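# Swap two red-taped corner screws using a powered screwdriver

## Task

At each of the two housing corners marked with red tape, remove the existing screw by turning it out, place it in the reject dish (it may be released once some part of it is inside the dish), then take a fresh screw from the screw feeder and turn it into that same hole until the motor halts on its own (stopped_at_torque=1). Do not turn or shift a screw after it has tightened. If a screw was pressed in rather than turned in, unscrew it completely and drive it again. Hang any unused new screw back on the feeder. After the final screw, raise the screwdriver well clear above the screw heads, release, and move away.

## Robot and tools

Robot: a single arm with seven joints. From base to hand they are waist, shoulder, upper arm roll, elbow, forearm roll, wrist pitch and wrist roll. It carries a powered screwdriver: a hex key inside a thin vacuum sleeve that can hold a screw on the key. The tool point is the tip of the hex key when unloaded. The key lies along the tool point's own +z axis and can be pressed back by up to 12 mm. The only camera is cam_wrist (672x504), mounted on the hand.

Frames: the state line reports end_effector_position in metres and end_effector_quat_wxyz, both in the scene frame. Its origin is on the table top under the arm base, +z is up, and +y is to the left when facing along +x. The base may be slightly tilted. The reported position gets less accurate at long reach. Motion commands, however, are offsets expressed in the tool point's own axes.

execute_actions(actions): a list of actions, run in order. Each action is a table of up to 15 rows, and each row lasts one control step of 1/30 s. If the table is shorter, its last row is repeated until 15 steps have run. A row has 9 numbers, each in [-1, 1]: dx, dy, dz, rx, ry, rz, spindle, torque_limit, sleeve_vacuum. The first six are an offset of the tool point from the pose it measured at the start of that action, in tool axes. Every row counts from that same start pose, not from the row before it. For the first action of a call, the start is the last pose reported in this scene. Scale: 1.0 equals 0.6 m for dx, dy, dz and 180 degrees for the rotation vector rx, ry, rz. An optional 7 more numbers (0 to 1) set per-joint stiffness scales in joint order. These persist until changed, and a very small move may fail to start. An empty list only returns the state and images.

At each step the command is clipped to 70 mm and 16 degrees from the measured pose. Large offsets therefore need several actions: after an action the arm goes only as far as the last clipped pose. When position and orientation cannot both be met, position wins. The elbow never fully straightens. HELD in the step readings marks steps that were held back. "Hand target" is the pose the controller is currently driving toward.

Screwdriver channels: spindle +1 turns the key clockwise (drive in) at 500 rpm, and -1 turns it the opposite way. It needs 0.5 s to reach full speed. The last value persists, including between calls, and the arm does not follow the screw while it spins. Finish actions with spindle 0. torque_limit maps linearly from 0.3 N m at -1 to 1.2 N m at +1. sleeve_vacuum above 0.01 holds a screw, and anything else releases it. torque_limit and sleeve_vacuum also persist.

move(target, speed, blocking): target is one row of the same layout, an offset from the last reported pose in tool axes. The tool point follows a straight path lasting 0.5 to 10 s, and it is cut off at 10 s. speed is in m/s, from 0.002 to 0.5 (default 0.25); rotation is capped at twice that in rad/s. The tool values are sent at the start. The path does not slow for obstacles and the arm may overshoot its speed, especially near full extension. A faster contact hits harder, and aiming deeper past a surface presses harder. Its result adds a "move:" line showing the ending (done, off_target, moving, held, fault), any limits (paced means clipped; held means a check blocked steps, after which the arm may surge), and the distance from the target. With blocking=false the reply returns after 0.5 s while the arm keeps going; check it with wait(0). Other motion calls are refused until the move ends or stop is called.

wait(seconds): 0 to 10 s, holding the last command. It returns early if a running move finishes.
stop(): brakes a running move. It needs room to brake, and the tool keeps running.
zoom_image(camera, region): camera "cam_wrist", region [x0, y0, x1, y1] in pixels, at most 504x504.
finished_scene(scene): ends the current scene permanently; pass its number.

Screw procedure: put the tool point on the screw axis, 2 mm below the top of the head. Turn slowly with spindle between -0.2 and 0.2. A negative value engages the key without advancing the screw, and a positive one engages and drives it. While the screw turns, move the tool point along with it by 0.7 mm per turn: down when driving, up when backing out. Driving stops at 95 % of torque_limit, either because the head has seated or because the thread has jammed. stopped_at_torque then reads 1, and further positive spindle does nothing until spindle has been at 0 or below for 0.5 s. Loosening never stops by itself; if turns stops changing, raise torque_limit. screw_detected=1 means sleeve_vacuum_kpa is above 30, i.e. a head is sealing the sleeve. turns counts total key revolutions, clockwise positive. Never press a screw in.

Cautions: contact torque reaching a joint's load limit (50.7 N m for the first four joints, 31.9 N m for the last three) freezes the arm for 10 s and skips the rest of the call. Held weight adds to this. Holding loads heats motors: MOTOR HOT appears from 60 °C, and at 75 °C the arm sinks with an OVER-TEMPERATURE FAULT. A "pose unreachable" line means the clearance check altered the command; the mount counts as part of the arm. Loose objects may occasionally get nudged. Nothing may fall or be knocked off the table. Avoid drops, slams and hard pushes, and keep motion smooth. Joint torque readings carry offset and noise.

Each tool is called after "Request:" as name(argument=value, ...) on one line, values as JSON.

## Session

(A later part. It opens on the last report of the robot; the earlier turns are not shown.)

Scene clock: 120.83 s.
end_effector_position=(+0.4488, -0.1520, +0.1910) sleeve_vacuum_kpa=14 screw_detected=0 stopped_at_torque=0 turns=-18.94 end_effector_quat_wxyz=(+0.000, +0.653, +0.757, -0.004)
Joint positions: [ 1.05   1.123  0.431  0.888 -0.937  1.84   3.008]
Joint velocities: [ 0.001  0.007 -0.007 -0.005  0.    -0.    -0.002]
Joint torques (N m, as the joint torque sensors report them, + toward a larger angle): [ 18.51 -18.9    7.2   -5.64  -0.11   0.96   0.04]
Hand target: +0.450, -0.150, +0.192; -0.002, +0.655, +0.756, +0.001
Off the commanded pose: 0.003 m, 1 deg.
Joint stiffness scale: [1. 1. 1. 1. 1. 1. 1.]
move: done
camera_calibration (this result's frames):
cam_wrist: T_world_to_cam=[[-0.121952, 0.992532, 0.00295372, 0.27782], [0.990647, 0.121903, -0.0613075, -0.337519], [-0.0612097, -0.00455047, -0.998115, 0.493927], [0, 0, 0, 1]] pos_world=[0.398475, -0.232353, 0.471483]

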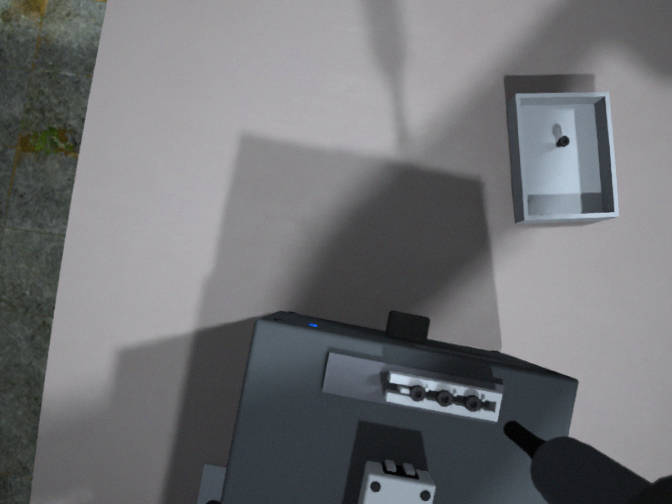

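Request:
move(target=[-0.0193,-0.0078,0.025,-0.003,0.0007,0,0,0.5,1], speed=0.035)

Request:
zoom_image(camera="cam_wrist", region=[455, 387, 555, 467])

Scene clock: 126.90 s.
end_effector_position=(+0.4438, -0.1623, +0.1780) sleeve_vacuum_kpa=14 screw_detected=0 stopped_at_torque=0 turns=-18.94 end_effector_quat_wxyz=(-0.001, +0.655, +0.756, -0.001)
Joint positions: [ 1.05   1.145  0.424  0.904 -0.937  1.814  3.027]
Joint velocities: [-0.001  0.004 -0.004 -0.     0.    -0.002  0.   ]
Joint torques (N m, as the joint torque sensors report them, + toward a larger angle): [ 18.47 -19.7    6.58  -5.9    0.01   0.91   0.12]
Hand target: +0.446, -0.164, +0.176; +0.002, +0.653, +0.757, +0.001
Off the commanded pose: 0.003 m, 0 deg.
Joint stiffness scale: [1. 1. 1. 1. 1. 1. 1.]
move: done
camera_calibration (this result's frames):
cam_wrist: T_world_to_cam=[[-0.117959, 0.992991, 0.00740414, 0.284961], [0.991238, 0.11819, -0.0589804, -0.333376], [-0.0594421, 0.000382002, -0.998232, 0.480705], [0, 0, 0, 1]] pos_world=[0.392642, -0.243745, 0.458082]

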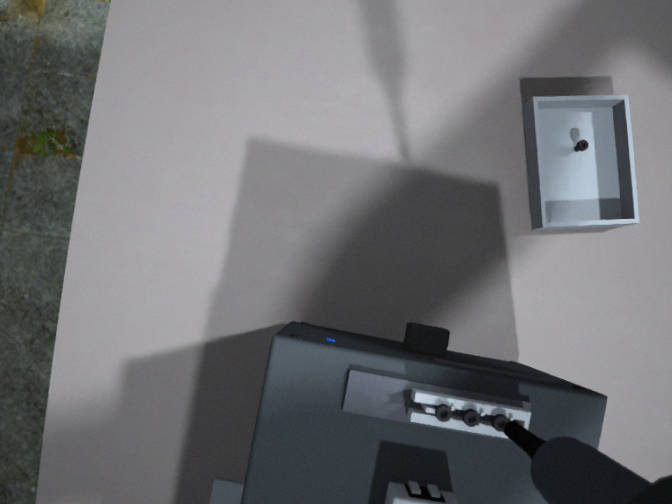

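Region (455, 387, 555, 467) of cam_wrist's 672x504 image, scaled by 5.040; it fills the top 403 rows of this view, and the rest is white.

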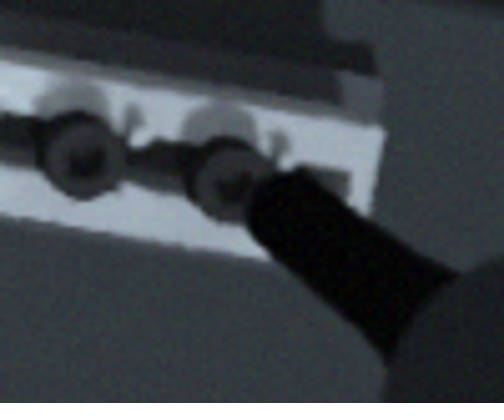

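Request:
move(target=[-0.0045,0.0036,0.01,-0.002,-0.001,0,0,0.5,1], speed=0.015)

Request:
zoom_image(camera="cam_wrist", region=[455, 387, 555, 467])

Scene clock: 136.03 s.
end_effector_position=(+0.4438, -0.1638, +0.1749) sleeve_vacuum_kpa=14 screw_detected=0 stopped_at_torque=0 turns=-18.94 end_effector_quat_wxyz=(+0.001, +0.657, +0.754, -0.001)
Joint positions: [ 1.049  1.145  0.422  0.916 -0.937  1.803  3.027]
Joint velocities: [-0.001  0.    -0.005  0.002  0.    -0.003  0.   ]
Joint torques (N m, as the joint torque sensors report them, + toward a larger angle): [ 18.59 -19.44   6.93  -5.68  -0.08   0.87   0.1 ]
Hand target: +0.446, -0.165, +0.172; +0.002, +0.655, +0.756, +0.000
Off the commanded pose: 0.004 m, 0 deg.
Joint stiffness scale: [1. 1. 1. 1. 1. 1. 1.]
move: off_target
camera_calibration (this result's frames):
cam_wrist: T_world_to_cam=[[-0.1112, 0.993779, 0.00610242, 0.28385], [0.992183, 0.111367, -0.0563112, -0.335374], [-0.0566405, -0.000207105, -0.998395, 0.476308], [0, 0, 0, 1]] pos_world=[0.391295, -0.244635, 0.454926]

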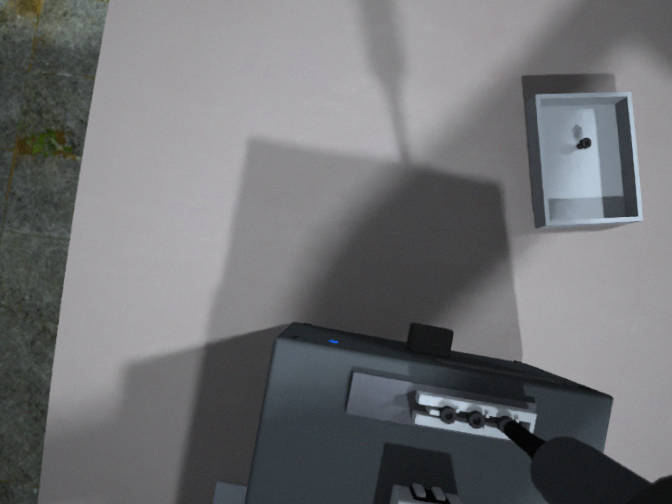

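Region (455, 387, 555, 467) of cam_wrist's 672x504 image, scaled by 5.040; it fills the top 403 rows of this view, and the rest is white.

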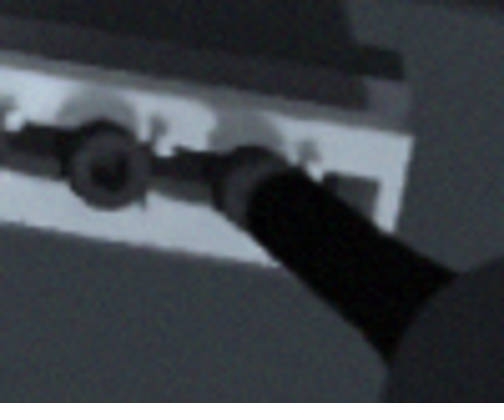

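Request:
execute_actions(actions=[])

Scene clock: 146.70 s.
end_effector_position=(+0.4439, -0.1638, +0.1749) sleeve_vacuum_kpa=14 screw_detected=0 stopped_at_torque=0 turns=-18.94 end_effector_quat_wxyz=(+0.001, +0.657, +0.754, -0.001)
Joint positions: [ 1.049  1.145  0.422  0.916 -0.937  1.803  3.027]
Joint velocities: [-0.001  0.002  0.     0.    -0.    -0.     0.001]
Joint torques (N m, as the joint torque sensors report them, + toward a larger angle): [ 18.49 -19.28   6.87  -5.82  -0.04   0.95   0.11]
Hand target: +0.446, -0.165, +0.172; +0.002, +0.655, +0.756, +0.000
Off the commanded pose: 0.004 m, 0 deg.
Joint stiffness scale: [1. 1. 1. 1. 1. 1. 1.]
camera_calibration (this result's frames):
cam_wrist: T_world_to_cam=[[-0.11127, 0.993771, 0.00622245, 0.283827], [0.992183, 0.111444, -0.0561585, -0.335465], [-0.0565021, -0.000074929, -0.998402, 0.4762], [0, 0, 0, 1]] pos_world=[0.39133, -0.244638, 0.454834]

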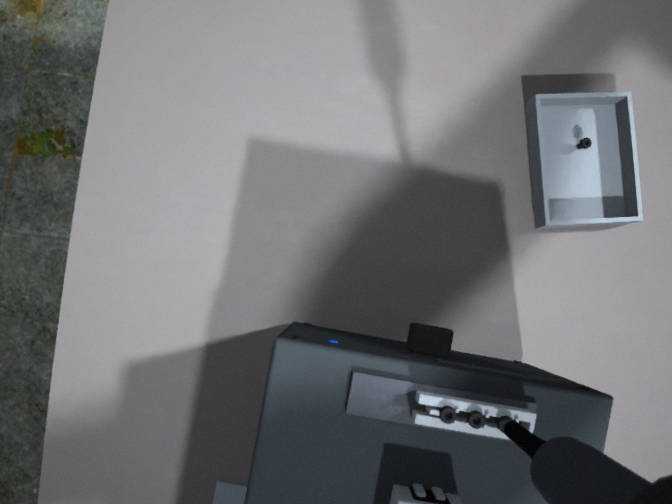

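Request:
execute_actions(actions=[[[-0.0012,0.004,0.0055,-0.001,-0.001,0,-0.1,0.5,1],[-0.0012,0.004,0.0063,-0.001,-0.001,0,-0.1,0.5,1],[-0.0012,0.004,0.0071,-0.001,-0.001,0,-0.1,0.5,1],[-0.0012,0.004,0.0079,-0.001,-0.001,0,-0.1,0.5,1],[-0.0012,0.004,0.0087,-0.001,-0.001,0,-0.1,0.5,1],[-0.0012,0.004,0.0095,-0.001,-0.001,0,-0.1,0.5,1],[-0.0012,0.004,0.0103,-0.001,-0.001,0,-0.1,0.5,1],[-0.0012,0.004,0.0111,-0.001,-0.001,0,-0.1,0.5,1],[-0.0012,0.004,0.0119,-0.001,-0.001,0,-0.1,0.5,1],[-0.0012,0.004,0.0127,-0.001,-0.001,0,-0.1,0.5,1],[-0.0012,0.004,0.0135,-0.001,-0.001,0,-0.1,0.5,1],[-0.0012,0.004,0.0143,-0.001,-0.001,0,-0.1,0.5,1],[-0.0012,0.004,0.015,-0.001,-0.001,0,-0.1,0.5,1]],[[-0.0012,0.004,0.0065,-0.001,-0.001,0,-0.1,0.5,1],[-0.0012,0.004,0.0065,-0.001,-0.001,0,-0.1,0.5,1],[-0.0012,0.004,0.0065,-0.001,-0.001,0,-0.1,0.5,1],[-0.0012,0.004,0.0065,-0.001,-0.001,0,-0.1,0.5,1],[-0.0012,0.004,0.0065,-0.001,-0.001,0,-0.1,0.5,1],[-0.0012,0.004,0.0065,-0.001,-0.001,0,-0.1,0.5,1],[-0.0012,0.004,0.0065,-0.001,-0.001,0,0.1,-1,1],[-0.0012,0.004,0.0065,-0.001,-0.001,0,0.1,-1,1],[-0.0012,0.004,0.0065,-0.001,-0.001,0,0.1,-1,1],[-0.0012,0.004,0.0065,-0.001,-0.001,0,0.1,-1,1],[-0.0012,0.004,0.0065,-0.001,-0.001,0,0.1,-1,1],[-0.0012,0.004,0.0065,-0.001,-0.001,0,0.1,-1,1],[-0.0012,0.004,0.0065,-0.001,-0.001,0,0,-1,1]]])

Scene clock: 155.90 s.
end_effector_position=(+0.4434, -0.1639, +0.1676) sleeve_vacuum_kpa=39 screw_detected=1 stopped_at_torque=0 turns=-19.36 end_effector_quat_wxyz=(+0.001, +0.662, +0.750, -0.000)
Joint positions: [ 1.04   1.141  0.422  0.946 -0.937  1.783  3.03 ]
Joint velocities: [-0.002  0.001  0.     0.    -0.     0.     0.001]
Joint torques (N m, as the joint torque sensors report them, + toward a larger angle): [ 17.8  -18.24   7.02  -5.36   0.3    0.96   0.15]
Hand target: +0.446, -0.164, +0.165; +0.003, +0.661, +0.751, -0.000
Off the commanded pose: 0.004 m, 0 deg.
Joint stiffness scale: [1. 1. 1. 1. 1. 1. 1.]
Step readings (end_effector_position; steps 1 to 15: 1st action; 16 to 30: 2nd action):
0: (+0.4439, -0.1638, +0.1749)
1: (+0.4439, -0.1638, +0.1747)
2: (+0.4438, -0.1638, +0.1743)
4: (+0.4436, -0.1638, +0.1732)
8: (+0.4435, -0.1640, +0.1713)
15: (+0.4435, -0.1641, +0.1689)
16: (+0.4435, -0.1641, +0.1687)
17: (+0.4434, -0.1641, +0.1682)
19: (+0.4433, -0.1640, +0.1675)
23: (+0.4434, -0.1638, +0.1676)
30: end_effector_position above
camera_calibration (this result's frames):
cam_wrist: T_world_to_cam=[[-0.0990283, 0.995069, 0.00560169, 0.278777], [0.993546, 0.0991865, -0.0550313, -0.338207], [-0.0553155, 0.000115878, -0.998469, 0.468403], [0, 0, 0, 1]] pos_world=[0.389541, -0.243911, 0.447512]

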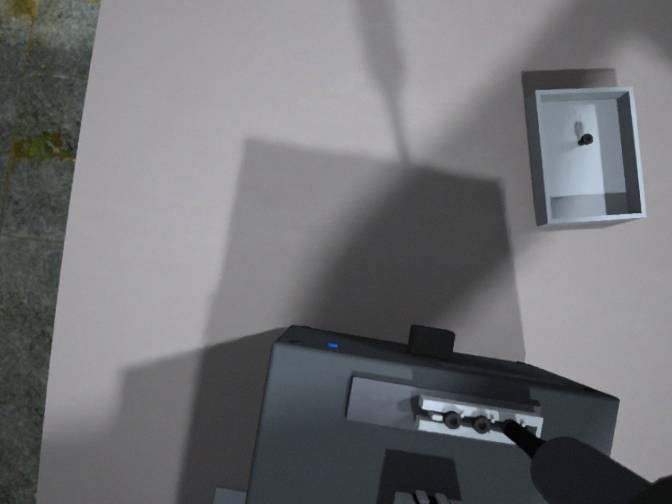

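Request:
move(target=[0.0012,-0.004,-0.046,0.001,0.001,0,0,0.5,1], speed=0.05)

Scene clock: 158.57 s.
end_effector_position=(+0.4437, -0.1638, +0.1933) sleeve_vacuum_kpa=40 screw_detected=1 stopped_at_torque=0 turns=-19.36 end_effector_quat_wxyz=(+0.001, +0.659, +0.752, -0.001)
Joint positions: [ 1.074  1.15   0.425  0.857 -0.937  1.846  3.   ]
Joint velocities: [ 0.005  0.005  0.    -0.004  0.     0.002 -0.002]
Joint torques (N m, as the joint torque sensors report them, + toward a larger angle): [ 18.12 -19.36   6.45  -5.93  -0.08   1.13   0.15]
Hand target: +0.441, -0.163, +0.195; -0.001, +0.662, +0.750, -0.001
Off the commanded pose: 0.003 m, 1 deg.
Joint stiffness scale: [1. 1. 1. 1. 1. 1. 1.]
move: done
camera_calibration (this result's frames):
cam_wrist: T_world_to_cam=[[-0.107925, 0.994148, 0.00468809, 0.282581], [0.992601, 0.108018, -0.0554526, -0.335154], [-0.0556345, -0.00133131, -0.99845, 0.493999], [0, 0, 0, 1]] pos_world=[0.390655, -0.244067, 0.473323]

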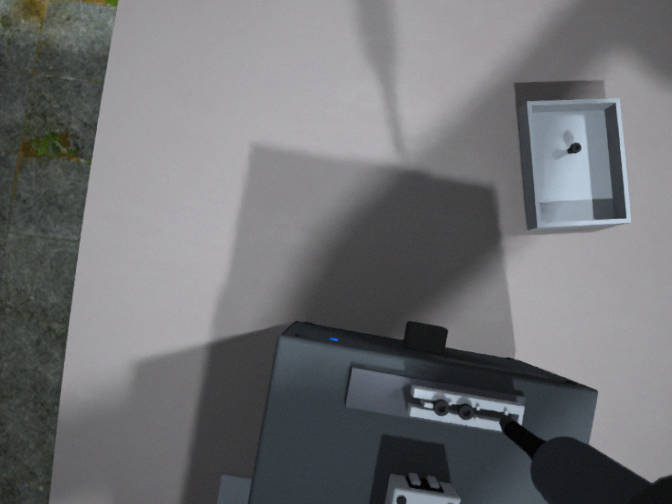

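Request:
move(target=[0.4637,0.184,0.176,0,0,0,0,0.5,1], speed=0.25)

Scene clock: 165.07 s.
end_effector_position=(+0.5123, +0.1258, +0.0890) sleeve_vacuum_kpa=40 screw_detected=1 stopped_at_torque=0 turns=-19.36 end_effector_quat_wxyz=(-0.001, +0.658, +0.753, -0.001)
Joint positions: [ 0.574  0.558  0.406  1.567 -0.944  1.546  2.803]
Joint velocities: [-0.006 -0.002  0.     0.     0.     0.001  0.001]
Joint torques (N m, as the joint torque sensors report them, + toward a larger angle): [ 15.79 -13.97   8.86  -5.93  -0.21   0.99   0.17]
Hand target: +0.516, +0.127, +0.087; +0.002, +0.659, +0.752, +0.001
Off the commanded pose: 0.005 m, 0 deg.
Joint stiffness scale: [1. 1. 1. 1. 1. 1. 1.]
move: off_target
camera_calibration (this result's frames):
cam_wrist: T_world_to_cam=[[-0.110437, 0.99385, 0.00812285, 0.00359487], [0.99204, 0.110726, -0.0599768, -0.439974], [-0.0605073, 0.00143455, -0.998167, 0.39616], [0, 0, 0, 1]] pos_world=[0.460839, 0.0445752, 0.369017]

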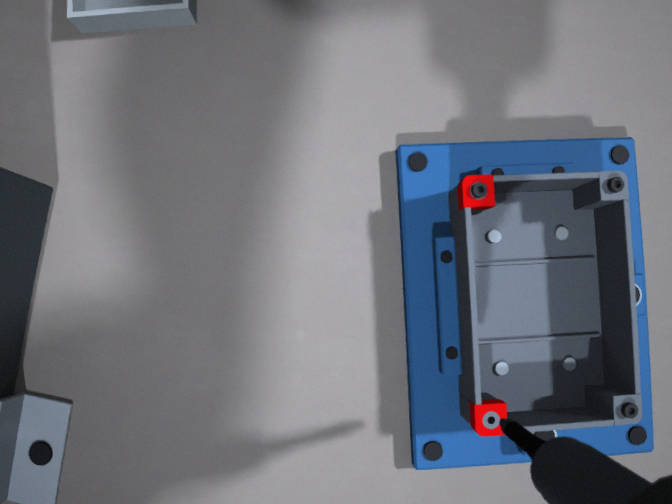

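Request:
move(target=[0.0004,0.0104,0.033,-0.0029,0.0004,0,0,0.5,1], speed=0.04)

Request:
zoom_image(camera="cam_wrist", region=[455, 387, 555, 467])

Scene clock: 170.07 s.
end_effector_position=(+0.5155, +0.1264, +0.0719) sleeve_vacuum_kpa=40 screw_detected=1 stopped_at_torque=0 turns=-19.36 end_effector_quat_wxyz=(-0.001, +0.659, +0.752, +0.000)
Joint positions: [ 0.557  0.564  0.387  1.594 -0.959  1.503  2.803]
Joint velocities: [-0.001  0.    -0.008  0.    -0.    -0.006 -0.   ]
Joint torques (N m, as the joint torque sensors report them, + toward a larger angle): [ 15.67 -14.58   8.79  -5.75  -0.19   1.02   0.09]
Hand target: +0.518, +0.127, +0.069; +0.001, +0.658, +0.753, +0.002
Off the commanded pose: 0.004 m, 0 deg.
Joint stiffness scale: [1. 1. 1. 1. 1. 1. 1.]
move: off_target
camera_calibration (this result's frames):
cam_wrist: T_world_to_cam=[[-0.106848, 0.994236, 0.00889547, 0.00148934], [0.992605, 0.107183, -0.0569893, -0.44431], [-0.0576142, 0.00274047, -0.998335, 0.377639], [0, 0, 0, 1]] pos_world=[0.46294, 0.0451068, 0.351676]

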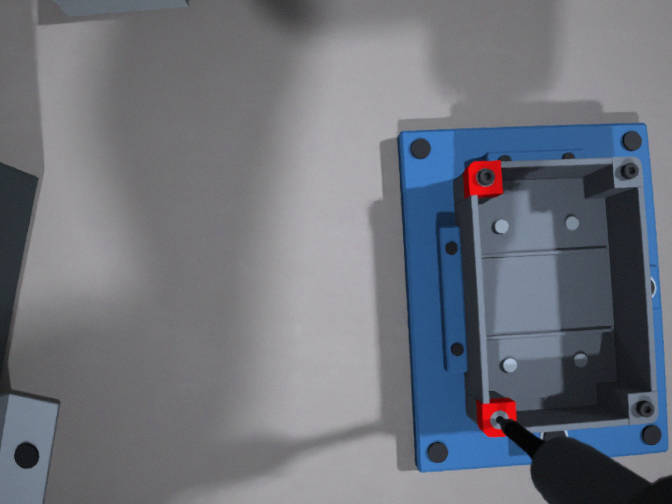

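Region (455, 387, 555, 467) of cam_wrist's 672x504 image, scaled by 5.040; it fills the top 403 rows of this view, and the rest is white.

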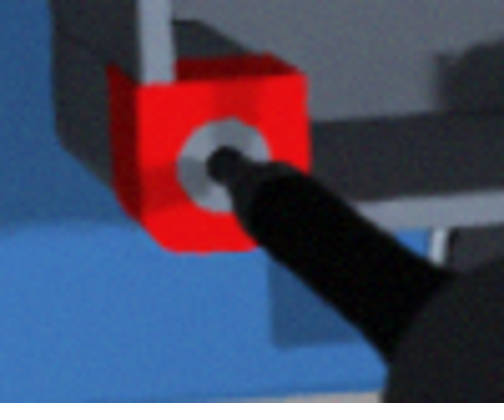

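Request:
execute_actions(actions=[[[0,0.005,0.0055,-0.002,0.0004,0,0,0.5,1],[0,0.005,0.0061,-0.002,0.0004,0,0,0.5,1],[0,0.005,0.0067,-0.002,0.0004,0,0,0.5,1],[0,0.005,0.0073,-0.002,0.0004,0,0,0.5,1],[0,0.005,0.0079,-0.002,0.0004,0,0,0.5,1],[0,0.005,0.0085,-0.002,0.0004,0,0,0.5,1],[0,0.005,0.0091,-0.002,0.0004,0,0,0.5,1],[0,0.005,0.0097,-0.002,0.0004,0,0.2,0.5,1],[0,0.005,0.0103,-0.002,0.0004,0,0.2,0.5,1],[0,0.005,0.0109,-0.002,0.0004,0,0.2,0.5,1],[0,0.005,0.0115,-0.002,0.0004,0,0.2,0.5,1],[0,0.005,0.0121,-0.002,0.0004,0,0.2,0.5,1],[0,0.005,0.0127,-0.002,0.0004,0,0.2,0.5,1],[0,0.005,0.0133,-0.002,0.0004,0,0.2,0.5,1]],[[0.0007,0.0052,0.006,-0.002,0.0004,0,0.2,0.5,1],[0.0007,0.0052,0.0062,-0.002,0.0004,0,0.2,0.5,1],[0.0007,0.0052,0.0064,-0.002,0.0004,0,0.2,0.5,1],[0.0007,0.0052,0.0066,-0.002,0.0004,0,0.2,0.5,1],[0.0007,0.0052,0.0068,-0.002,0.0004,0,0.2,0.5,1],[0.0007,0.0052,0.007,-0.002,0.0004,0,0.2,0.5,1],[0.0007,0.0052,0.0072,-0.002,0.0004,0,0.2,0.5,1],[0.0007,0.0052,0.0074,-0.002,0.0004,0,0.2,0.5,1],[0.0007,0.0052,0.0076,-0.002,0.0004,0,0.2,0.5,1],[0.0007,0.0052,0.0078,-0.002,0.0004,0,0.2,0.5,1],[0.0007,0.0052,0.008,-0.002,0.0004,0,0.2,0.5,1],[0.0007,0.0052,0.0082,-0.002,0.0004,0,0.2,0.5,1],[0.0007,0.0052,0.0084,-0.002,0.0004,0,0.2,0.5,1],[0.0007,0.0052,0.0086,-0.002,0.0004,0,0.2,0.5,1]],[[0.0007,0.0052,0.0065,-0.002,0.0004,0,1,0.5,1],[0.0007,0.0052,0.0067,-0.002,0.0004,0,1,0.5,1],[0.0007,0.0052,0.0069,-0.002,0.0004,0,1,0.5,1],[0.0007,0.0052,0.0071,-0.002,0.0004,0,1,0.5,1],[0.0007,0.0052,0.0074,-0.002,0.0004,0,1,0.5,1],[0.0007,0.0052,0.0077,-0.002,0.0004,0,1,0.5,1],[0.0007,0.0052,0.008,-0.002,0.0004,0,1,0.5,1],[0.0007,0.0052,0.0083,-0.002,0.0004,0,1,0.5,1],[0.0007,0.0052,0.0086,-0.002,0.0004,0,1,0.5,1],[0.0007,0.0052,0.0089,-0.002,0.0004,0,1,0.5,1],[0.0007,0.0052,0.0092,-0.002,0.0004,0,1,0.5,1],[0.0007,0.0052,0.0095,-0.002,0.0004,0,1,0.5,1],[0.0007,0.0052,0.0098,-0.002,0.0004,0,1,0.5,1],[0.0007,0.0052,0.0101,-0.002,0.0004,0,1,0.5,1],[0.0007,0.0052,0.0104,-0.002,0.0004,0,1,0.5,1]],[[0.0007,0.0052,0.0067,-0.002,0.0004,0,1,0.5,1],[0.0007,0.0052,0.007,-0.002,0.0004,0,1,0.5,1],[0.0007,0.0052,0.0073,-0.002,0.0004,0,1,0.5,1],[0.0007,0.0052,0.0077,-0.002,0.0004,0,1,0.5,1],[0.0007,0.0052,0.008,-0.002,0.0004,0,1,0.5,1],[0.0007,0.0052,0.0083,-0.002,0.0004,0,1,0.5,1],[0.0007,0.0052,0.0086,-0.002,0.0004,0,1,0.5,1],[0.0007,0.0052,0.009,-0.002,0.0004,0,1,0.5,1],[0.0007,0.0052,0.0093,-0.002,0.0004,0,1,0.5,1],[0.0007,0.0052,0.0096,-0.002,0.0004,0,1,0.5,1],[0.0007,0.0052,0.0099,-0.002,0.0004,0,1,0.5,1],[0.0007,0.0052,0.0103,-0.002,0.0004,0,1,0.5,1],[0.0007,0.0052,0.0106,-0.002,0.0004,0,1,0.5,1],[0.0007,0.0052,0.0109,-0.002,0.0004,0,1,0.5,1],[0.0007,0.0052,0.0112,-0.002,0.0004,0,1,0.5,1]],[[0.0007,0.0052,0.0067,-0.002,0.0004,0,1,0.5,1],[0.0007,0.0052,0.007,-0.002,0.0004,0,1,0.5,1],[0.0007,0.0052,0.0073,-0.002,0.0004,0,1,0.5,1],[0.0007,0.0052,0.0077,-0.002,0.0004,0,1,0.5,1],[0.0007,0.0052,0.008,-0.002,0.0004,0,1,0.5,1],[0.0007,0.0052,0.0083,-0.002,0.0004,0,1,0.5,1],[0.0007,0.0052,0.0086,-0.002,0.0004,0,1,0.5,1],[0.0007,0.0052,0.009,-0.002,0.0004,0,1,0.5,1],[0.0007,0.0052,0.0093,-0.002,0.0004,0,1,0.5,1],[0.0007,0.0052,0.0096,-0.002,0.0004,0,1,0.5,1],[0.0007,0.0052,0.0099,-0.002,0.0004,0,1,0.5,1],[0.0007,0.0052,0.0103,-0.002,0.0004,0,1,0.5,1],[0.0007,0.0052,0.0106,-0.002,0.0004,0,1,0.5,1],[0.0007,0.0052,0.0109,-0.002,0.0004,0,1,0.5,1],[0.0007,0.0052,0.0112,-0.002,0.0004,0,1,0.5,1]],[[0.0007,0.0052,0.0075,-0.002,0.0004,0,1,0.5,1],[0.0007,0.0052,0.0075,-0.002,0.0004,0,1,0.5,1],[0.0007,0.0052,0.0075,-0.002,0.0004,0,1,0.5,1],[0.0007,0.0052,0.0075,-0.002,0.0004,0,1,0.5,1],[0.0007,0.0052,0.0075,-0.002,0.0004,0,1,0.5,1],[0.0007,0.0052,0.0075,-0.002,0.0004,0,1,0.5,1],[0.0007,0.0052,0.0075,-0.002,0.0004,0,1,0.5,1],[0.0007,0.0052,0.0075,-0.002,0.0004,0,1,0.5,1],[0.0007,0.0052,0.0075,-0.002,0.0004,0,1,0.5,1],[0.0007,0.0052,0.0075,-0.002,0.0004,0,1,0.5,1],[0.0007,0.0052,0.0075,-0.002,0.0004,0,1,0.5,1],[0.0007,0.0052,0.0075,-0.002,0.0004,0,1,0.5,1],[0.0007,0.0052,0.0075,-0.002,0.0004,0,1,0.5,1],[0.0007,0.0052,0.0075,-0.002,0.0004,0,1,0.5,1],[0.0007,0.0052,0.0075,-0.002,0.0004,0,0,0.5,1]]])

Scene clock: 202.17 s.
end_effector_position=(+0.5153, +0.1260, +0.0571) sleeve_vacuum_kpa=40 screw_detected=1 stopped_at_torque=1 turns=-5.35 end_effector_quat_wxyz=(+0.000, +0.663, +0.748, +0.001)
Joint positions: [ 0.551  0.567  0.364  1.626 -0.968  1.459  2.804]
Joint velocities: [ 0.    -0.     0.    -0.    -0.     0.001 -0.001]
Joint torques (N m, as the joint torque sensors report them, + toward a larger angle): [ 14.54 -13.56   8.32  -5.34  -0.3    0.61   0.11]
Hand target: +0.518, +0.127, +0.054; +0.002, +0.663, +0.748, +0.004
Off the commanded pose: 0.005 m, 0 deg.
Joint stiffness scale: [1. 1. 1. 1. 1. 1. 1.]
Step readings (end_effector_position; steps 1 to 15: 1st action; 16 to 30: 2nd action; 31 to 45: 3rd action; 46 to 60: 4th action; 61 to 75: 5th action; 76 to 90: 6th action):
0: (+0.5156, +0.1265, +0.0717)
1: (+0.5156, +0.1265, +0.0717)
2: (+0.5155, +0.1264, +0.0715)
4: (+0.5155, +0.1262, +0.0711)
8: (+0.5155, +0.1260, +0.0698)
15: (+0.5156, +0.1260, +0.0673)
16: (+0.5156, +0.1260, +0.0671)
17: (+0.5155, +0.1260, +0.0669)
19: (+0.5155, +0.1260, +0.0666)
23: (+0.5155, +0.1258, +0.0662)
30: (+0.5154, +0.1259, +0.0659)
31: (+0.5154, +0.1259, +0.0658)
32: (+0.5153, +0.1259, +0.0657)
34: (+0.5154, +0.1259, +0.0656)
38: (+0.5153, +0.1259, +0.0651)
45: (+0.5154, +0.1259, +0.0639)
46: (+0.5154, +0.1259, +0.0638)
47: (+0.5154, +0.1259, +0.0636)
49: (+0.5154, +0.1259, +0.0632)
53: (+0.5154, +0.1259, +0.0624)
60: (+0.5154, +0.1259, +0.0611)
61: (+0.5154, +0.1259, +0.0609)
62: (+0.5154, +0.1259, +0.0607)
64: (+0.5154, +0.1259, +0.0603)
68: (+0.5154, +0.1259, +0.0595)
75: (+0.5154, +0.1259, +0.0582)
76: (+0.5154, +0.1259, +0.0579)
77: (+0.5154, +0.1259, +0.0577)
79: (+0.5154, +0.1259, +0.0574)
83: (+0.5153, +0.1260, +0.0571)
90: end_effector_position above
camera_calibration (this result's frames):
cam_wrist: T_world_to_cam=[[-0.0957384, 0.995363, 0.00930077, -0.00382802], [0.993913, 0.0961022, -0.0538654, -0.444349], [-0.0545095, 0.00408716, -0.998505, 0.3611], [0, 0, 0, 1]] pos_world=[0.460961, 0.0450374, 0.33666]

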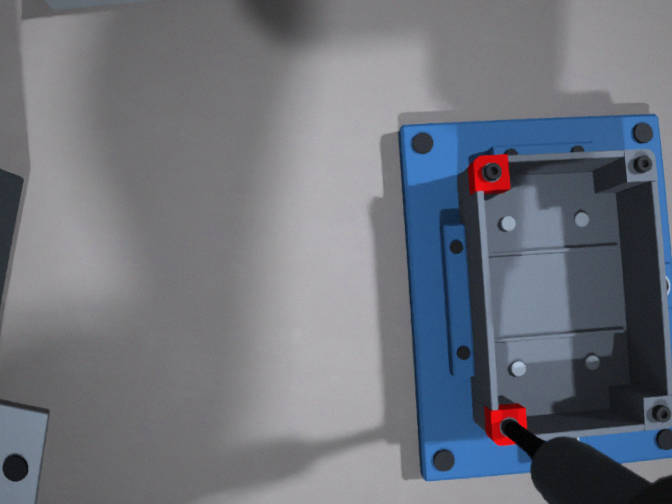

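Request:
execute_actions(actions=[[[0.0007,0.004,0.004,-0.002,0.0004,0,0,0.5,0],[0.0004,0.002,0.001,-0.001,0.0002,0,0,0.5,0],[0,0,-0.002,0,0,0,0,0.5,0],[-0.0004,-0.002,-0.005,0.001,-0.0002,0,0,0.5,0],[-0.0007,-0.004,-0.008,0.002,-0.0004,0,0,0.5,0],[-0.0007,-0.0052,-0.011,0.002,-0.0004,0,0,0.5,0],[-0.0007,-0.0052,-0.014,0.002,-0.0004,0,0,0.5,0],[-0.0007,-0.0052,-0.017,0.002,-0.0004,0,0,0.5,0],[-0.0007,-0.0052,-0.020,0.002,-0.0004,0,0,0.5,0],[-0.0007,-0.0052,-0.023,0.002,-0.0004,0,0,0.5,0],[-0.0007,-0.0052,-0.026,0.002,-0.0004,0,0,0.5,0],[-0.0007,-0.0052,-0.028,0.002,-0.0004,0,0,0.5,0],[-0.0007,-0.0052,-0.03,0.002,-0.0004,0,0,0.5,0]]])

Scene clock: 207.10 s.
end_effector_position=(+0.5146, +0.1264, +0.0705) sleeve_vacuum_kpa=0 screw_detected=0 stopped_at_torque=1 turns=-5.35 end_effector_quat_wxyz=(-0.001, +0.662, +0.750, +0.001)
Joint positions: [ 0.563  0.562  0.377  1.602 -0.957  1.495  2.8  ]
Joint velocities: [ 0.022 -0.009  0.032 -0.039  0.003  0.046 -0.004]
Joint torques (N m, as the joint torque sensors report them, + toward a larger angle): [ 15.36 -14.23   9.21  -5.55  -0.14   0.96   0.09]
Hand target: +0.512, +0.125, +0.075; -0.001, +0.663, +0.748, -0.001
Off the commanded pose: 0.005 m, 0 deg.
Joint stiffness scale: [1. 1. 1. 1. 1. 1. 1.]
Step readings (end_effector_position):
0: (+0.5153, +0.1260, +0.0571)
1: (+0.5153, +0.1260, +0.0570)
2: (+0.5152, +0.1260, +0.0570)
4: (+0.5154, +0.1259, +0.0572)
8: (+0.5149, +0.1262, +0.0603)
15: end_effector_position above
camera_calibration (this result's frames):
cam_wrist: T_world_to_cam=[[-0.100057, 0.99493, 0.0101095, -0.0022335], [0.993388, 0.100467, -0.0555597, -0.443106], [-0.0562937, 0.00448351, -0.998404, 0.37534], [0, 0, 0, 1]] pos_world=[0.461082, 0.0450568, 0.350145]

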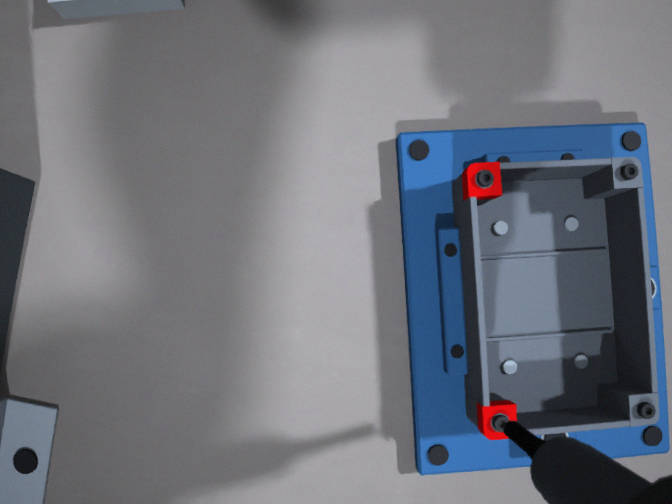

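Request:
move(target=[-0.0074,-0.178,-0.0125,0,-0.0009,0,0,0.5,0], speed=0.2)

Request:
zoom_image(camera="cam_wrist", region=[455, 387, 555, 467])

Scene clock: 212.07 s.
end_effector_position=(+0.4120, +0.1116, +0.0775) sleeve_vacuum_kpa=0 screw_detected=0 stopped_at_torque=1 turns=-5.35 end_effector_quat_wxyz=(-0.002, +0.662, +0.749, +0.003)
Joint positions: [ 0.642  0.503  0.45   1.881 -0.901  1.457  3.069]
Joint velocities: [-0.     0.     0.012  0.002  0.     0.001  0.005]
Joint torques (N m, as the joint torque sensors report them, + toward a larger angle): [ 12.87 -11.57   8.37  -5.95   0.     1.02   0.35]
Hand target: +0.409, +0.108, +0.078; +0.001, +0.662, +0.750, -0.000
Off the commanded pose: 0.004 m, 0 deg.
Joint stiffness scale: [1. 1. 1. 1. 1. 1. 1.]
move: off_target
camera_calibration (this result's frames):
cam_wrist: T_world_to_cam=[[-0.0984411, 0.995042, 0.0141366, 0.00119029], [0.993627, 0.099065, -0.0537707, -0.33935], [-0.0549046, 0.00875328, -0.998453, 0.375538], [0, 0, 0, 1]] pos_world=[0.357923, 0.0291461, 0.356693]

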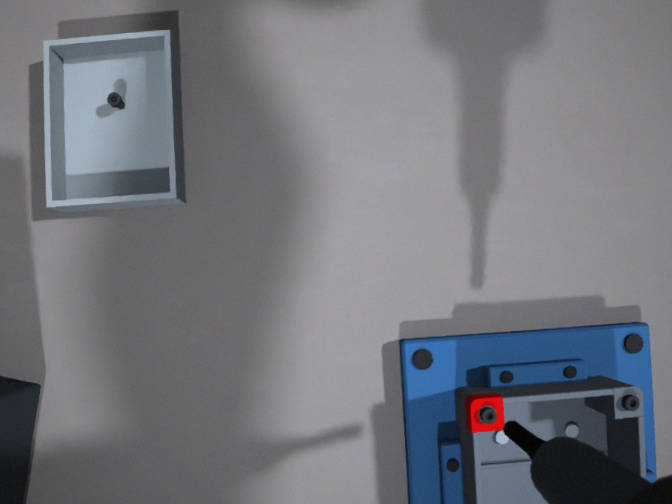

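Region (455, 387, 555, 467) of cam_wrist's 672x504 image, scaled by 5.040; it fills the top 403 rows of this view, and the rest is white.

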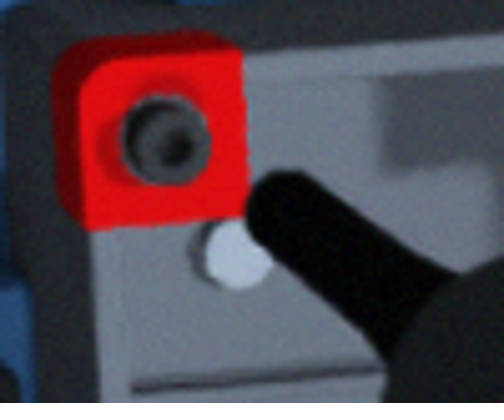

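Request:
move(target=[-0.0085,0.0004,0.027,-0.0006,-0.0028,0,0,0.5,1], speed=0.04)

Request:
zoom_image(camera="cam_wrist", region=[455, 387, 555, 467])

Scene clock: 218.00 s.
end_effector_position=(+0.4104, +0.1072, +0.0639) sleeve_vacuum_kpa=14 screw_detected=0 stopped_at_torque=1 turns=-5.35 end_effector_quat_wxyz=(+0.000, +0.664, +0.748, -0.001)
Joint positions: [ 0.632  0.512  0.436  1.906 -0.914  1.416  3.078]
Joint velocities: [-0.     0.001 -0.008  0.001  0.    -0.003  0.001]
Joint torques (N m, as the joint torque sensors report them, + toward a larger angle): [ 12.91 -11.58   7.57  -6.59   0.     0.97   0.09]
Hand target: +0.413, +0.107, +0.061; +0.002, +0.662, +0.749, +0.001
Off the commanded pose: 0.004 m, 0 deg.
Joint stiffness scale: [1. 1. 1. 1. 1. 1. 1.]
move: off_target
camera_calibration (this result's frames):
cam_wrist: T_world_to_cam=[[-0.0949696, 0.995456, 0.00689343, 0.00458556], [0.993843, 0.0952081, -0.0566715, -0.337535], [-0.0570703, 0.00146893, -0.998369, 0.363593], [0, 0, 0, 1]] pos_world=[0.356643, 0.0270372, 0.34384]

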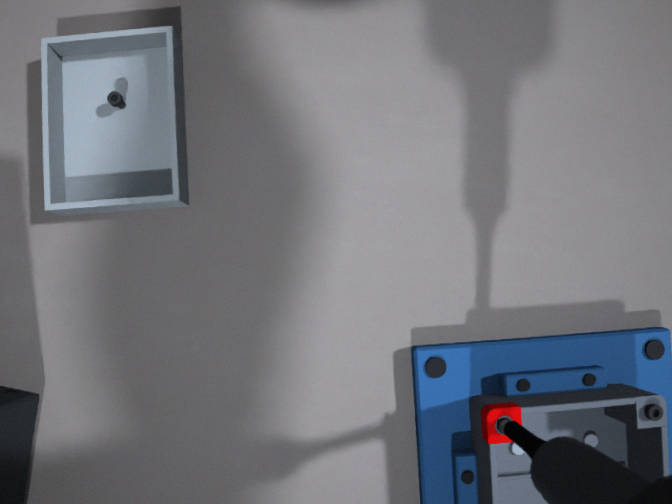

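Region (455, 387, 555, 467) of cam_wrist's 672x504 image, scaled by 5.040; it fills the top 403 rows of this view, and the rest is white.

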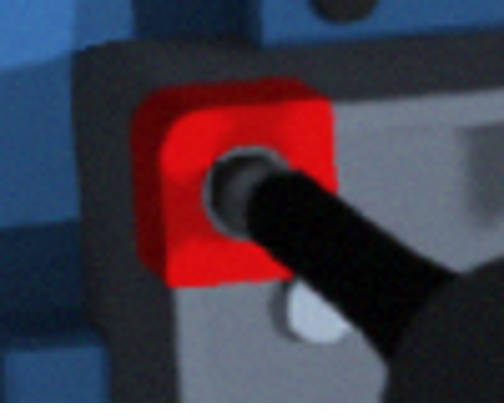

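Request:
execute_actions(actions=[[[-0.0017,0.0054,0.0052,-0.0017,-0.0006,0,-0.1,0.5,1],[-0.0017,0.0054,0.0057,-0.0017,-0.0006,0,-0.1,0.5,1],[-0.0017,0.0054,0.0062,-0.0017,-0.0006,0,-0.1,0.5,1],[-0.0017,0.0054,0.0068,-0.0017,-0.0006,0,-0.1,0.5,1],[-0.0017,0.0054,0.0075,-0.0017,-0.0006,0,-0.1,0.5,1],[-0.0017,0.0054,0.0083,-0.0017,-0.0006,0,-0.1,0.5,1],[-0.0017,0.0054,0.0091,-0.0017,-0.0006,0,-0.1,0.5,1],[-0.0017,0.0054,0.0099,-0.0017,-0.0006,0,-0.1,0.5,1],[-0.0017,0.0054,0.0107,-0.0017,-0.0006,0,-0.1,0.5,1],[-0.0017,0.0054,0.0115,-0.0017,-0.0006,0,-0.1,0.5,1],[-0.0017,0.0054,0.0123,-0.0017,-0.0006,0,-0.1,0.5,1],[-0.0017,0.0054,0.0131,-0.0017,-0.0006,0,-0.1,0.5,1],[-0.0017,0.0054,0.0139,-0.0017,-0.0006,0,-0.1,0.5,1],[-0.0017,0.0054,0.0147,-0.0017,-0.0006,0,-0.1,0.5,1],[-0.0017,0.0054,0.0155,-0.0017,-0.0006,0,-0.1,0.5,1]],[[-0.0012,0.0043,0.0075,-0.0012,-0.0006,0,-0.1,0.5,1],[-0.0012,0.0043,0.0075,-0.0012,-0.0006,0,-0.1,0.5,1],[-0.0012,0.0043,0.0075,-0.0012,-0.0006,0,-0.1,0.5,1],[-0.0012,0.0043,0.0075,-0.0012,-0.0006,0,-0.1,0.5,1],[-0.0012,0.0043,0.0075,-0.0012,-0.0006,0,-0.1,0.5,1],[-0.0012,0.0043,0.0075,-0.0012,-0.0006,0,-0.1,0.5,1],[-0.0012,0.0043,0.0075,-0.0012,-0.0006,0,0.1,-1,1],[-0.0012,0.0043,0.0075,-0.0012,-0.0006,0,0.1,-1,1],[-0.0012,0.0043,0.0075,-0.0012,-0.0006,0,0.1,-1,1],[-0.0012,0.0043,0.0075,-0.0012,-0.0006,0,0.1,-1,1],[-0.0012,0.0043,0.0075,-0.0012,-0.0006,0,0.1,-1,1],[-0.0012,0.0043,0.0075,-0.0012,-0.0006,0,0.1,-1,1],[-0.0012,0.0043,0.0075,-0.0012,-0.0006,0,0,-1,1]]])

Scene clock: 231.73 s.
end_effector_position=(+0.4118, +0.1065, +0.0575) sleeve_vacuum_kpa=14 screw_detected=0 stopped_at_torque=0 turns=-5.77 end_effector_quat_wxyz=(+0.001, +0.665, +0.747, -0.001)
Joint positions: [ 0.627  0.515  0.428  1.917 -0.925  1.398  3.078]
Joint velocities: [-0.     0.     0.001  0.    -0.     0.002 -0.001]
Joint torques (N m, as the joint torque sensors report them, + toward a larger angle): [ 12.14 -10.73   7.5   -5.71   0.     0.42   0.06]
Hand target: +0.414, +0.106, +0.054; +0.003, +0.665, +0.747, +0.000
Off the commanded pose: 0.004 m, 0 deg.
Joint stiffness scale: [1. 1. 1. 1. 1. 1. 1.]
Step readings (end_effector_position; steps 1 to 15: 1st action; 16 to 30: 2nd action):
0: (+0.4103, +0.1072, +0.0638)
1: (+0.4104, +0.1072, +0.0637)
2: (+0.4106, +0.1071, +0.0636)
4: (+0.4109, +0.1069, +0.0633)
8: (+0.4112, +0.1067, +0.0618)
15: (+0.4114, +0.1068, +0.0585)
16: (+0.4114, +0.1066, +0.0582)
17: (+0.4114, +0.1065, +0.0580)
19: (+0.4114, +0.1062, +0.0578)
23: (+0.4115, +0.1062, +0.0577)
30: end_effector_position above
camera_calibration (this result's frames):
cam_wrist: T_world_to_cam=[[-0.0914851, 0.995794, 0.00494661, 0.00409364], [0.994281, 0.0916187, -0.0548805, -0.339152], [-0.0551029, -0.000102425, -0.998481, 0.356663], [0, 0, 0, 1]] pos_world=[0.35724, 0.0270328, 0.337488]

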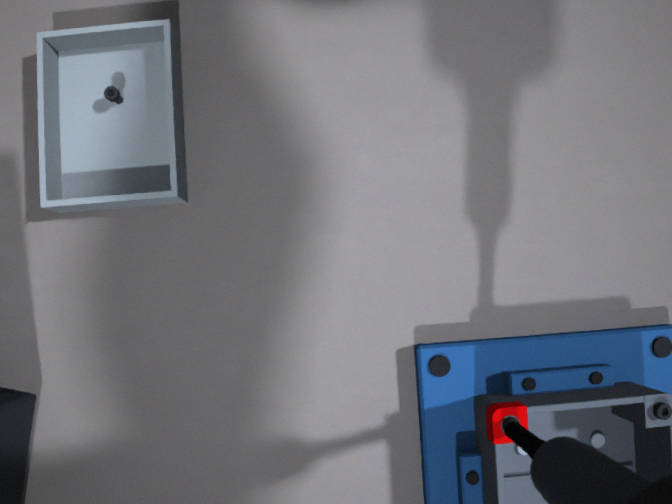

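Request:
zoom_image(camera="cam_wrist", region=[455, 387, 555, 467])

Region (455, 387, 555, 467) of cam_wrist's 672x504 image, scaled by 5.040; it fills the top 403 rows of this view, and the rest is white.

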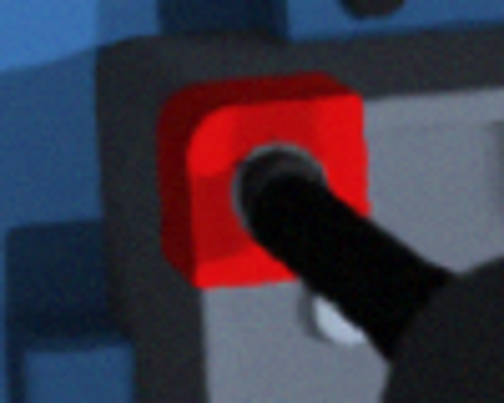

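Request:
execute_actions(actions=[[[0,0,0,0,0,0,0,0.5,1],[0.001,-0.002,-0.003,0.0006,0.001,0,0,0.5,1],[0.002,-0.004,-0.005,0.0012,0.0015,0,0,0.5,1],[0.002,-0.005,-0.007,0.0012,0.0015,0,0,0.5,1],[0.002,-0.005,-0.009,0.0012,0.0015,0,0,0.5,1],[0.002,-0.005,-0.011,0.0012,0.0015,0,0,0.5,1],[0.002,-0.005,-0.013,0.0012,0.0015,0,0,0.5,1],[0.002,-0.005,-0.0145,0.0012,0.0015,0,0,0.5,1]]])

Scene clock: 239.00 s.
end_effector_position=(+0.4113, +0.1070, +0.0634) sleeve_vacuum_kpa=14 screw_detected=0 stopped_at_torque=0 turns=-5.77 end_effector_quat_wxyz=(+0.001, +0.664, +0.747, +0.001)
Joint positions: [ 0.634  0.514  0.434  1.907 -0.917  1.415  3.078]
Joint velocities: [-0.001 -0.002  0.004 -0.003  0.     0.005 -0.   ]
Joint torques (N m, as the joint torque sensors report them, + toward a larger angle): [ 12.81 -11.6    8.02  -6.14   0.03   0.83   0.13]
Hand target: +0.409, +0.107, +0.066; -0.002, +0.665, +0.747, -0.000
Off the commanded pose: 0.004 m, 0 deg.
Joint stiffness scale: [1. 1. 1. 1. 1. 1. 1.]
Step readings (end_effector_position):
0: (+0.4118, +0.1065, +0.0575)
1: (+0.4118, +0.1065, +0.0575)
2: (+0.4118, +0.1065, +0.0575)
4: (+0.4119, +0.1068, +0.0582)
8: (+0.4110, +0.1074, +0.0610)
15: end_effector_position above
camera_calibration (this result's frames):
cam_wrist: T_world_to_cam=[[-0.0926154, 0.995668, 0.00817243, 0.0037872], [0.994204, 0.092923, -0.0540774, -0.338575], [-0.0546026, 0.00311666, -0.998503, 0.361975], [0, 0, 0, 1]] pos_world=[0.356729, 0.0265625, 0.343093]

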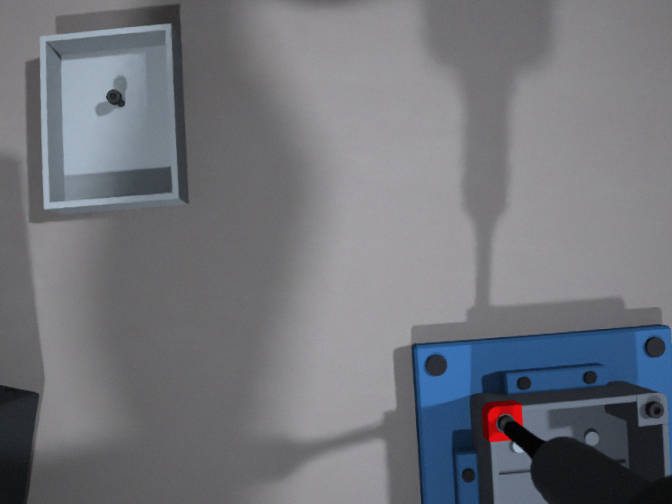

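Request:
execute_actions(actions=[[[0,0,-0.002,0,0,0,0,0.5,1],[-0.0004,0.002,0.001,-0.0008,-0.0006,0,0,0.5,1],[-0.0004,0.0033,0.0035,-0.0008,-0.0006,0,0,0.5,1],[-0.0004,0.0033,0.005,-0.0008,-0.0006,0,0,0.5,1],[-0.0004,0.0033,0.006,-0.0008,-0.0006,0,0,0.5,1],[-0.0004,0.0033,0.0068,-0.0008,-0.0006,0,0,0.5,1],[-0.0004,0.0033,0.0076,-0.0008,-0.0006,0,0,0.5,1],[-0.0004,0.0033,0.0084,-0.0008,-0.0006,0,0,0.5,1],[-0.0004,0.0033,0.0092,-0.0008,-0.0006,0,0,0.5,1],[-0.0004,0.0033,0.01,-0.0008,-0.0006,0,0,0.5,1],[-0.0004,0.0033,0.0108,-0.0008,-0.0006,0,0,0.5,1]]])

Request:
zoom_image(camera="cam_wrist", region=[455, 387, 555, 467])

Scene clock: 248.53 s.
end_effector_position=(+0.4107, +0.1073, +0.0598) sleeve_vacuum_kpa=14 screw_detected=0 stopped_at_torque=0 turns=-5.77 end_effector_quat_wxyz=(+0.000, +0.665, +0.747, -0.000)
Joint positions: [ 0.629  0.514  0.43   1.914 -0.92   1.406  3.078]
Joint velocities: [-0.003  0.002 -0.007  0.005 -0.    -0.006 -0.   ]
Joint torques (N m, as the joint torque sensors report them, + toward a larger angle): [ 13.13 -11.93   7.82  -5.8    0.06   1.16   0.09]
Hand target: +0.413, +0.107, +0.057; +0.002, +0.664, +0.747, +0.001
Off the commanded pose: 0.004 m, 0 deg.
Joint stiffness scale: [1. 1. 1. 1. 1. 1. 1.]
Step readings (end_effector_position):
0: (+0.4114, +0.1070, +0.0635)
1: (+0.4114, +0.1070, +0.0635)
2: (+0.4114, +0.1070, +0.0635)
4: (+0.4113, +0.1070, +0.0634)
8: (+0.4108, +0.1070, +0.0622)
15: end_effector_position above
camera_calibration (this result's frames):
cam_wrist: T_world_to_cam=[[-0.0916457, 0.995762, 0.00764454, 0.0030816], [0.994184, 0.0919311, -0.0561043, -0.337942], [-0.0565693, 0.00245836, -0.998396, 0.359246], [0, 0, 0, 1]] pos_world=[0.356581, 0.0271157, 0.339687]

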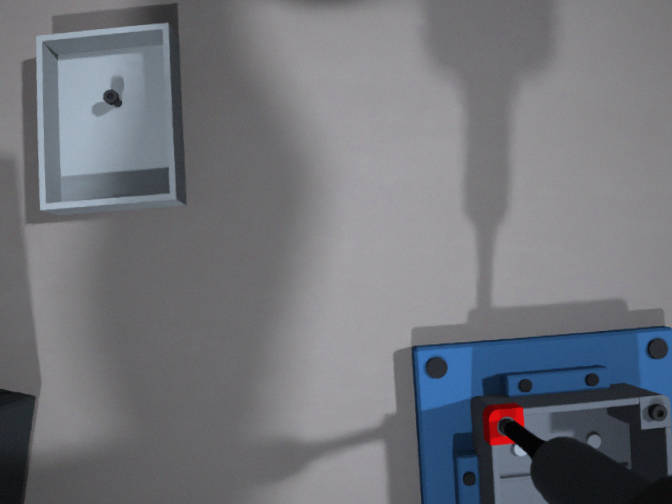

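Region (455, 387, 555, 467) of cam_wrist's 672x504 image, scaled by 5.040; it fills the top 403 rows of this view, and the rest is white.

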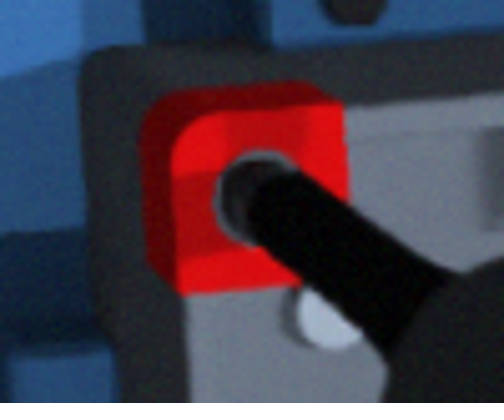

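Request:
execute_actions(actions=[[[-0.001,0.0049,0.0052,-0.0014,-0.0006,0,-0.1,0.5,1],[-0.001,0.0049,0.0056,-0.0014,-0.0006,0,-0.1,0.5,1],[-0.001,0.0049,0.006,-0.0014,-0.0006,0,-0.1,0.5,1],[-0.001,0.0049,0.0065,-0.0014,-0.0006,0,-0.1,0.5,1],[-0.001,0.0049,0.007,-0.0014,-0.0006,0,-0.1,0.5,1],[-0.001,0.0049,0.0075,-0.0014,-0.0006,0,-0.1,0.5,1],[-0.001,0.0049,0.008,-0.0014,-0.0006,0,-0.1,0.5,1],[-0.001,0.0049,0.0085,-0.0014,-0.0006,0,-0.1,0.5,1],[-0.001,0.0049,0.009,-0.0014,-0.0006,0,-0.1,0.5,1],[-0.001,0.0049,0.0095,-0.0014,-0.0006,0,-0.1,0.5,1],[-0.001,0.0049,0.01,-0.0014,-0.0006,0,-0.1,0.5,1],[-0.001,0.0049,0.0105,-0.0014,-0.0006,0,-0.1,0.5,1],[-0.001,0.0049,0.011,-0.0014,-0.0006,0,-0.1,0.5,1],[-0.001,0.0049,0.0115,-0.0014,-0.0006,0,-0.1,0.5,1],[-0.001,0.0049,0.012,-0.0014,-0.0006,0,-0.1,0.5,1]],[[-0.0006,0.0036,0.007,-0.0012,-0.0006,0,-0.1,0.5,1],[-0.0006,0.0036,0.007,-0.0012,-0.0006,0,-0.1,0.5,1],[-0.0006,0.0036,0.007,-0.0012,-0.0006,0,-0.1,0.5,1],[-0.0006,0.0036,0.007,-0.0012,-0.0006,0,-0.1,0.5,1],[-0.0006,0.0036,0.007,-0.0012,-0.0006,0,-0.1,0.5,1],[-0.0006,0.0036,0.007,-0.0012,-0.0006,0,-0.1,0.5,1],[-0.0006,0.0036,0.007,-0.0012,-0.0006,0,0.1,-1,1],[-0.0006,0.0036,0.007,-0.0012,-0.0006,0,0.1,-1,1],[-0.0006,0.0036,0.007,-0.0012,-0.0006,0,0.1,-1,1],[-0.0006,0.0036,0.007,-0.0012,-0.0006,0,0.1,-1,1],[-0.0006,0.0036,0.007,-0.0012,-0.0006,0,0.1,-1,1],[-0.0006,0.0036,0.007,-0.0012,-0.0006,0,0.1,-1,1],[-0.0006,0.0036,0.007,-0.0012,-0.0006,0,0,-1,1]]])

Scene clock: 260.80 s.
end_effector_position=(+0.4110, +0.1071, +0.0557) sleeve_vacuum_kpa=40 screw_detected=1 stopped_at_torque=0 turns=-6.19 end_effector_quat_wxyz=(+0.001, +0.666, +0.746, -0.000)
Joint positions: [ 0.625  0.516  0.426  1.922 -0.926  1.394  3.078]
Joint velocities: [-0.    -0.    -0.    -0.    -0.    -0.001  0.   ]
Joint torques (N m, as the joint torque sensors report them, + toward a larger angle): [ 11.85 -10.61   7.35  -5.5    0.14   0.57   0.11]
Hand target: +0.413, +0.107, +0.052; +0.002, +0.665, +0.747, +0.000
Off the commanded pose: 0.004 m, 0 deg.
Joint stiffness scale: [1. 1. 1. 1. 1. 1. 1.]
Step readings (end_effector_position; steps 1 to 15: 1st action; 16 to 30: 2nd action):
0: (+0.4106, +0.1074, +0.0596)
1: (+0.4106, +0.1073, +0.0596)
2: (+0.4107, +0.1073, +0.0595)
4: (+0.4108, +0.1072, +0.0592)
8: (+0.4111, +0.1072, +0.0582)
15: (+0.4111, +0.1071, +0.0565)
16: (+0.4110, +0.1070, +0.0563)
17: (+0.4110, +0.1070, +0.0561)
19: (+0.4110, +0.1071, +0.0559)
23: (+0.4110, +0.1071, +0.0557)
30: end_effector_position above
camera_calibration (this result's frames):
cam_wrist: T_world_to_cam=[[-0.0887073, 0.996039, 0.00616018, 0.002197], [0.994485, 0.0889129, -0.0556268, -0.338272], [-0.0559541, 0.00119171, -0.998433, 0.355026], [0, 0, 0, 1]] pos_world=[0.356466, 0.0274653, 0.335639]

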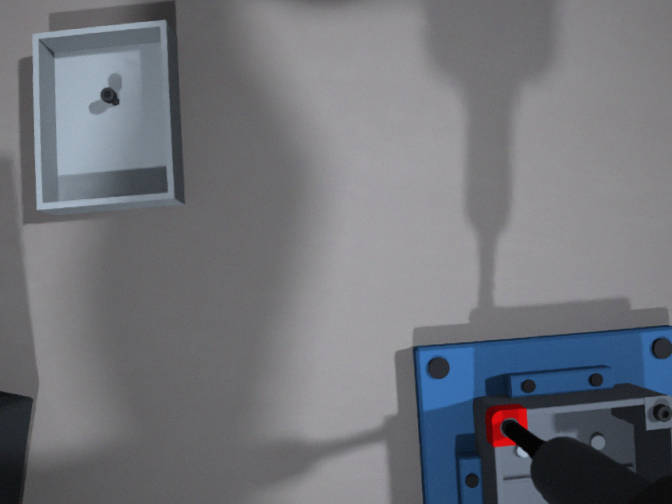

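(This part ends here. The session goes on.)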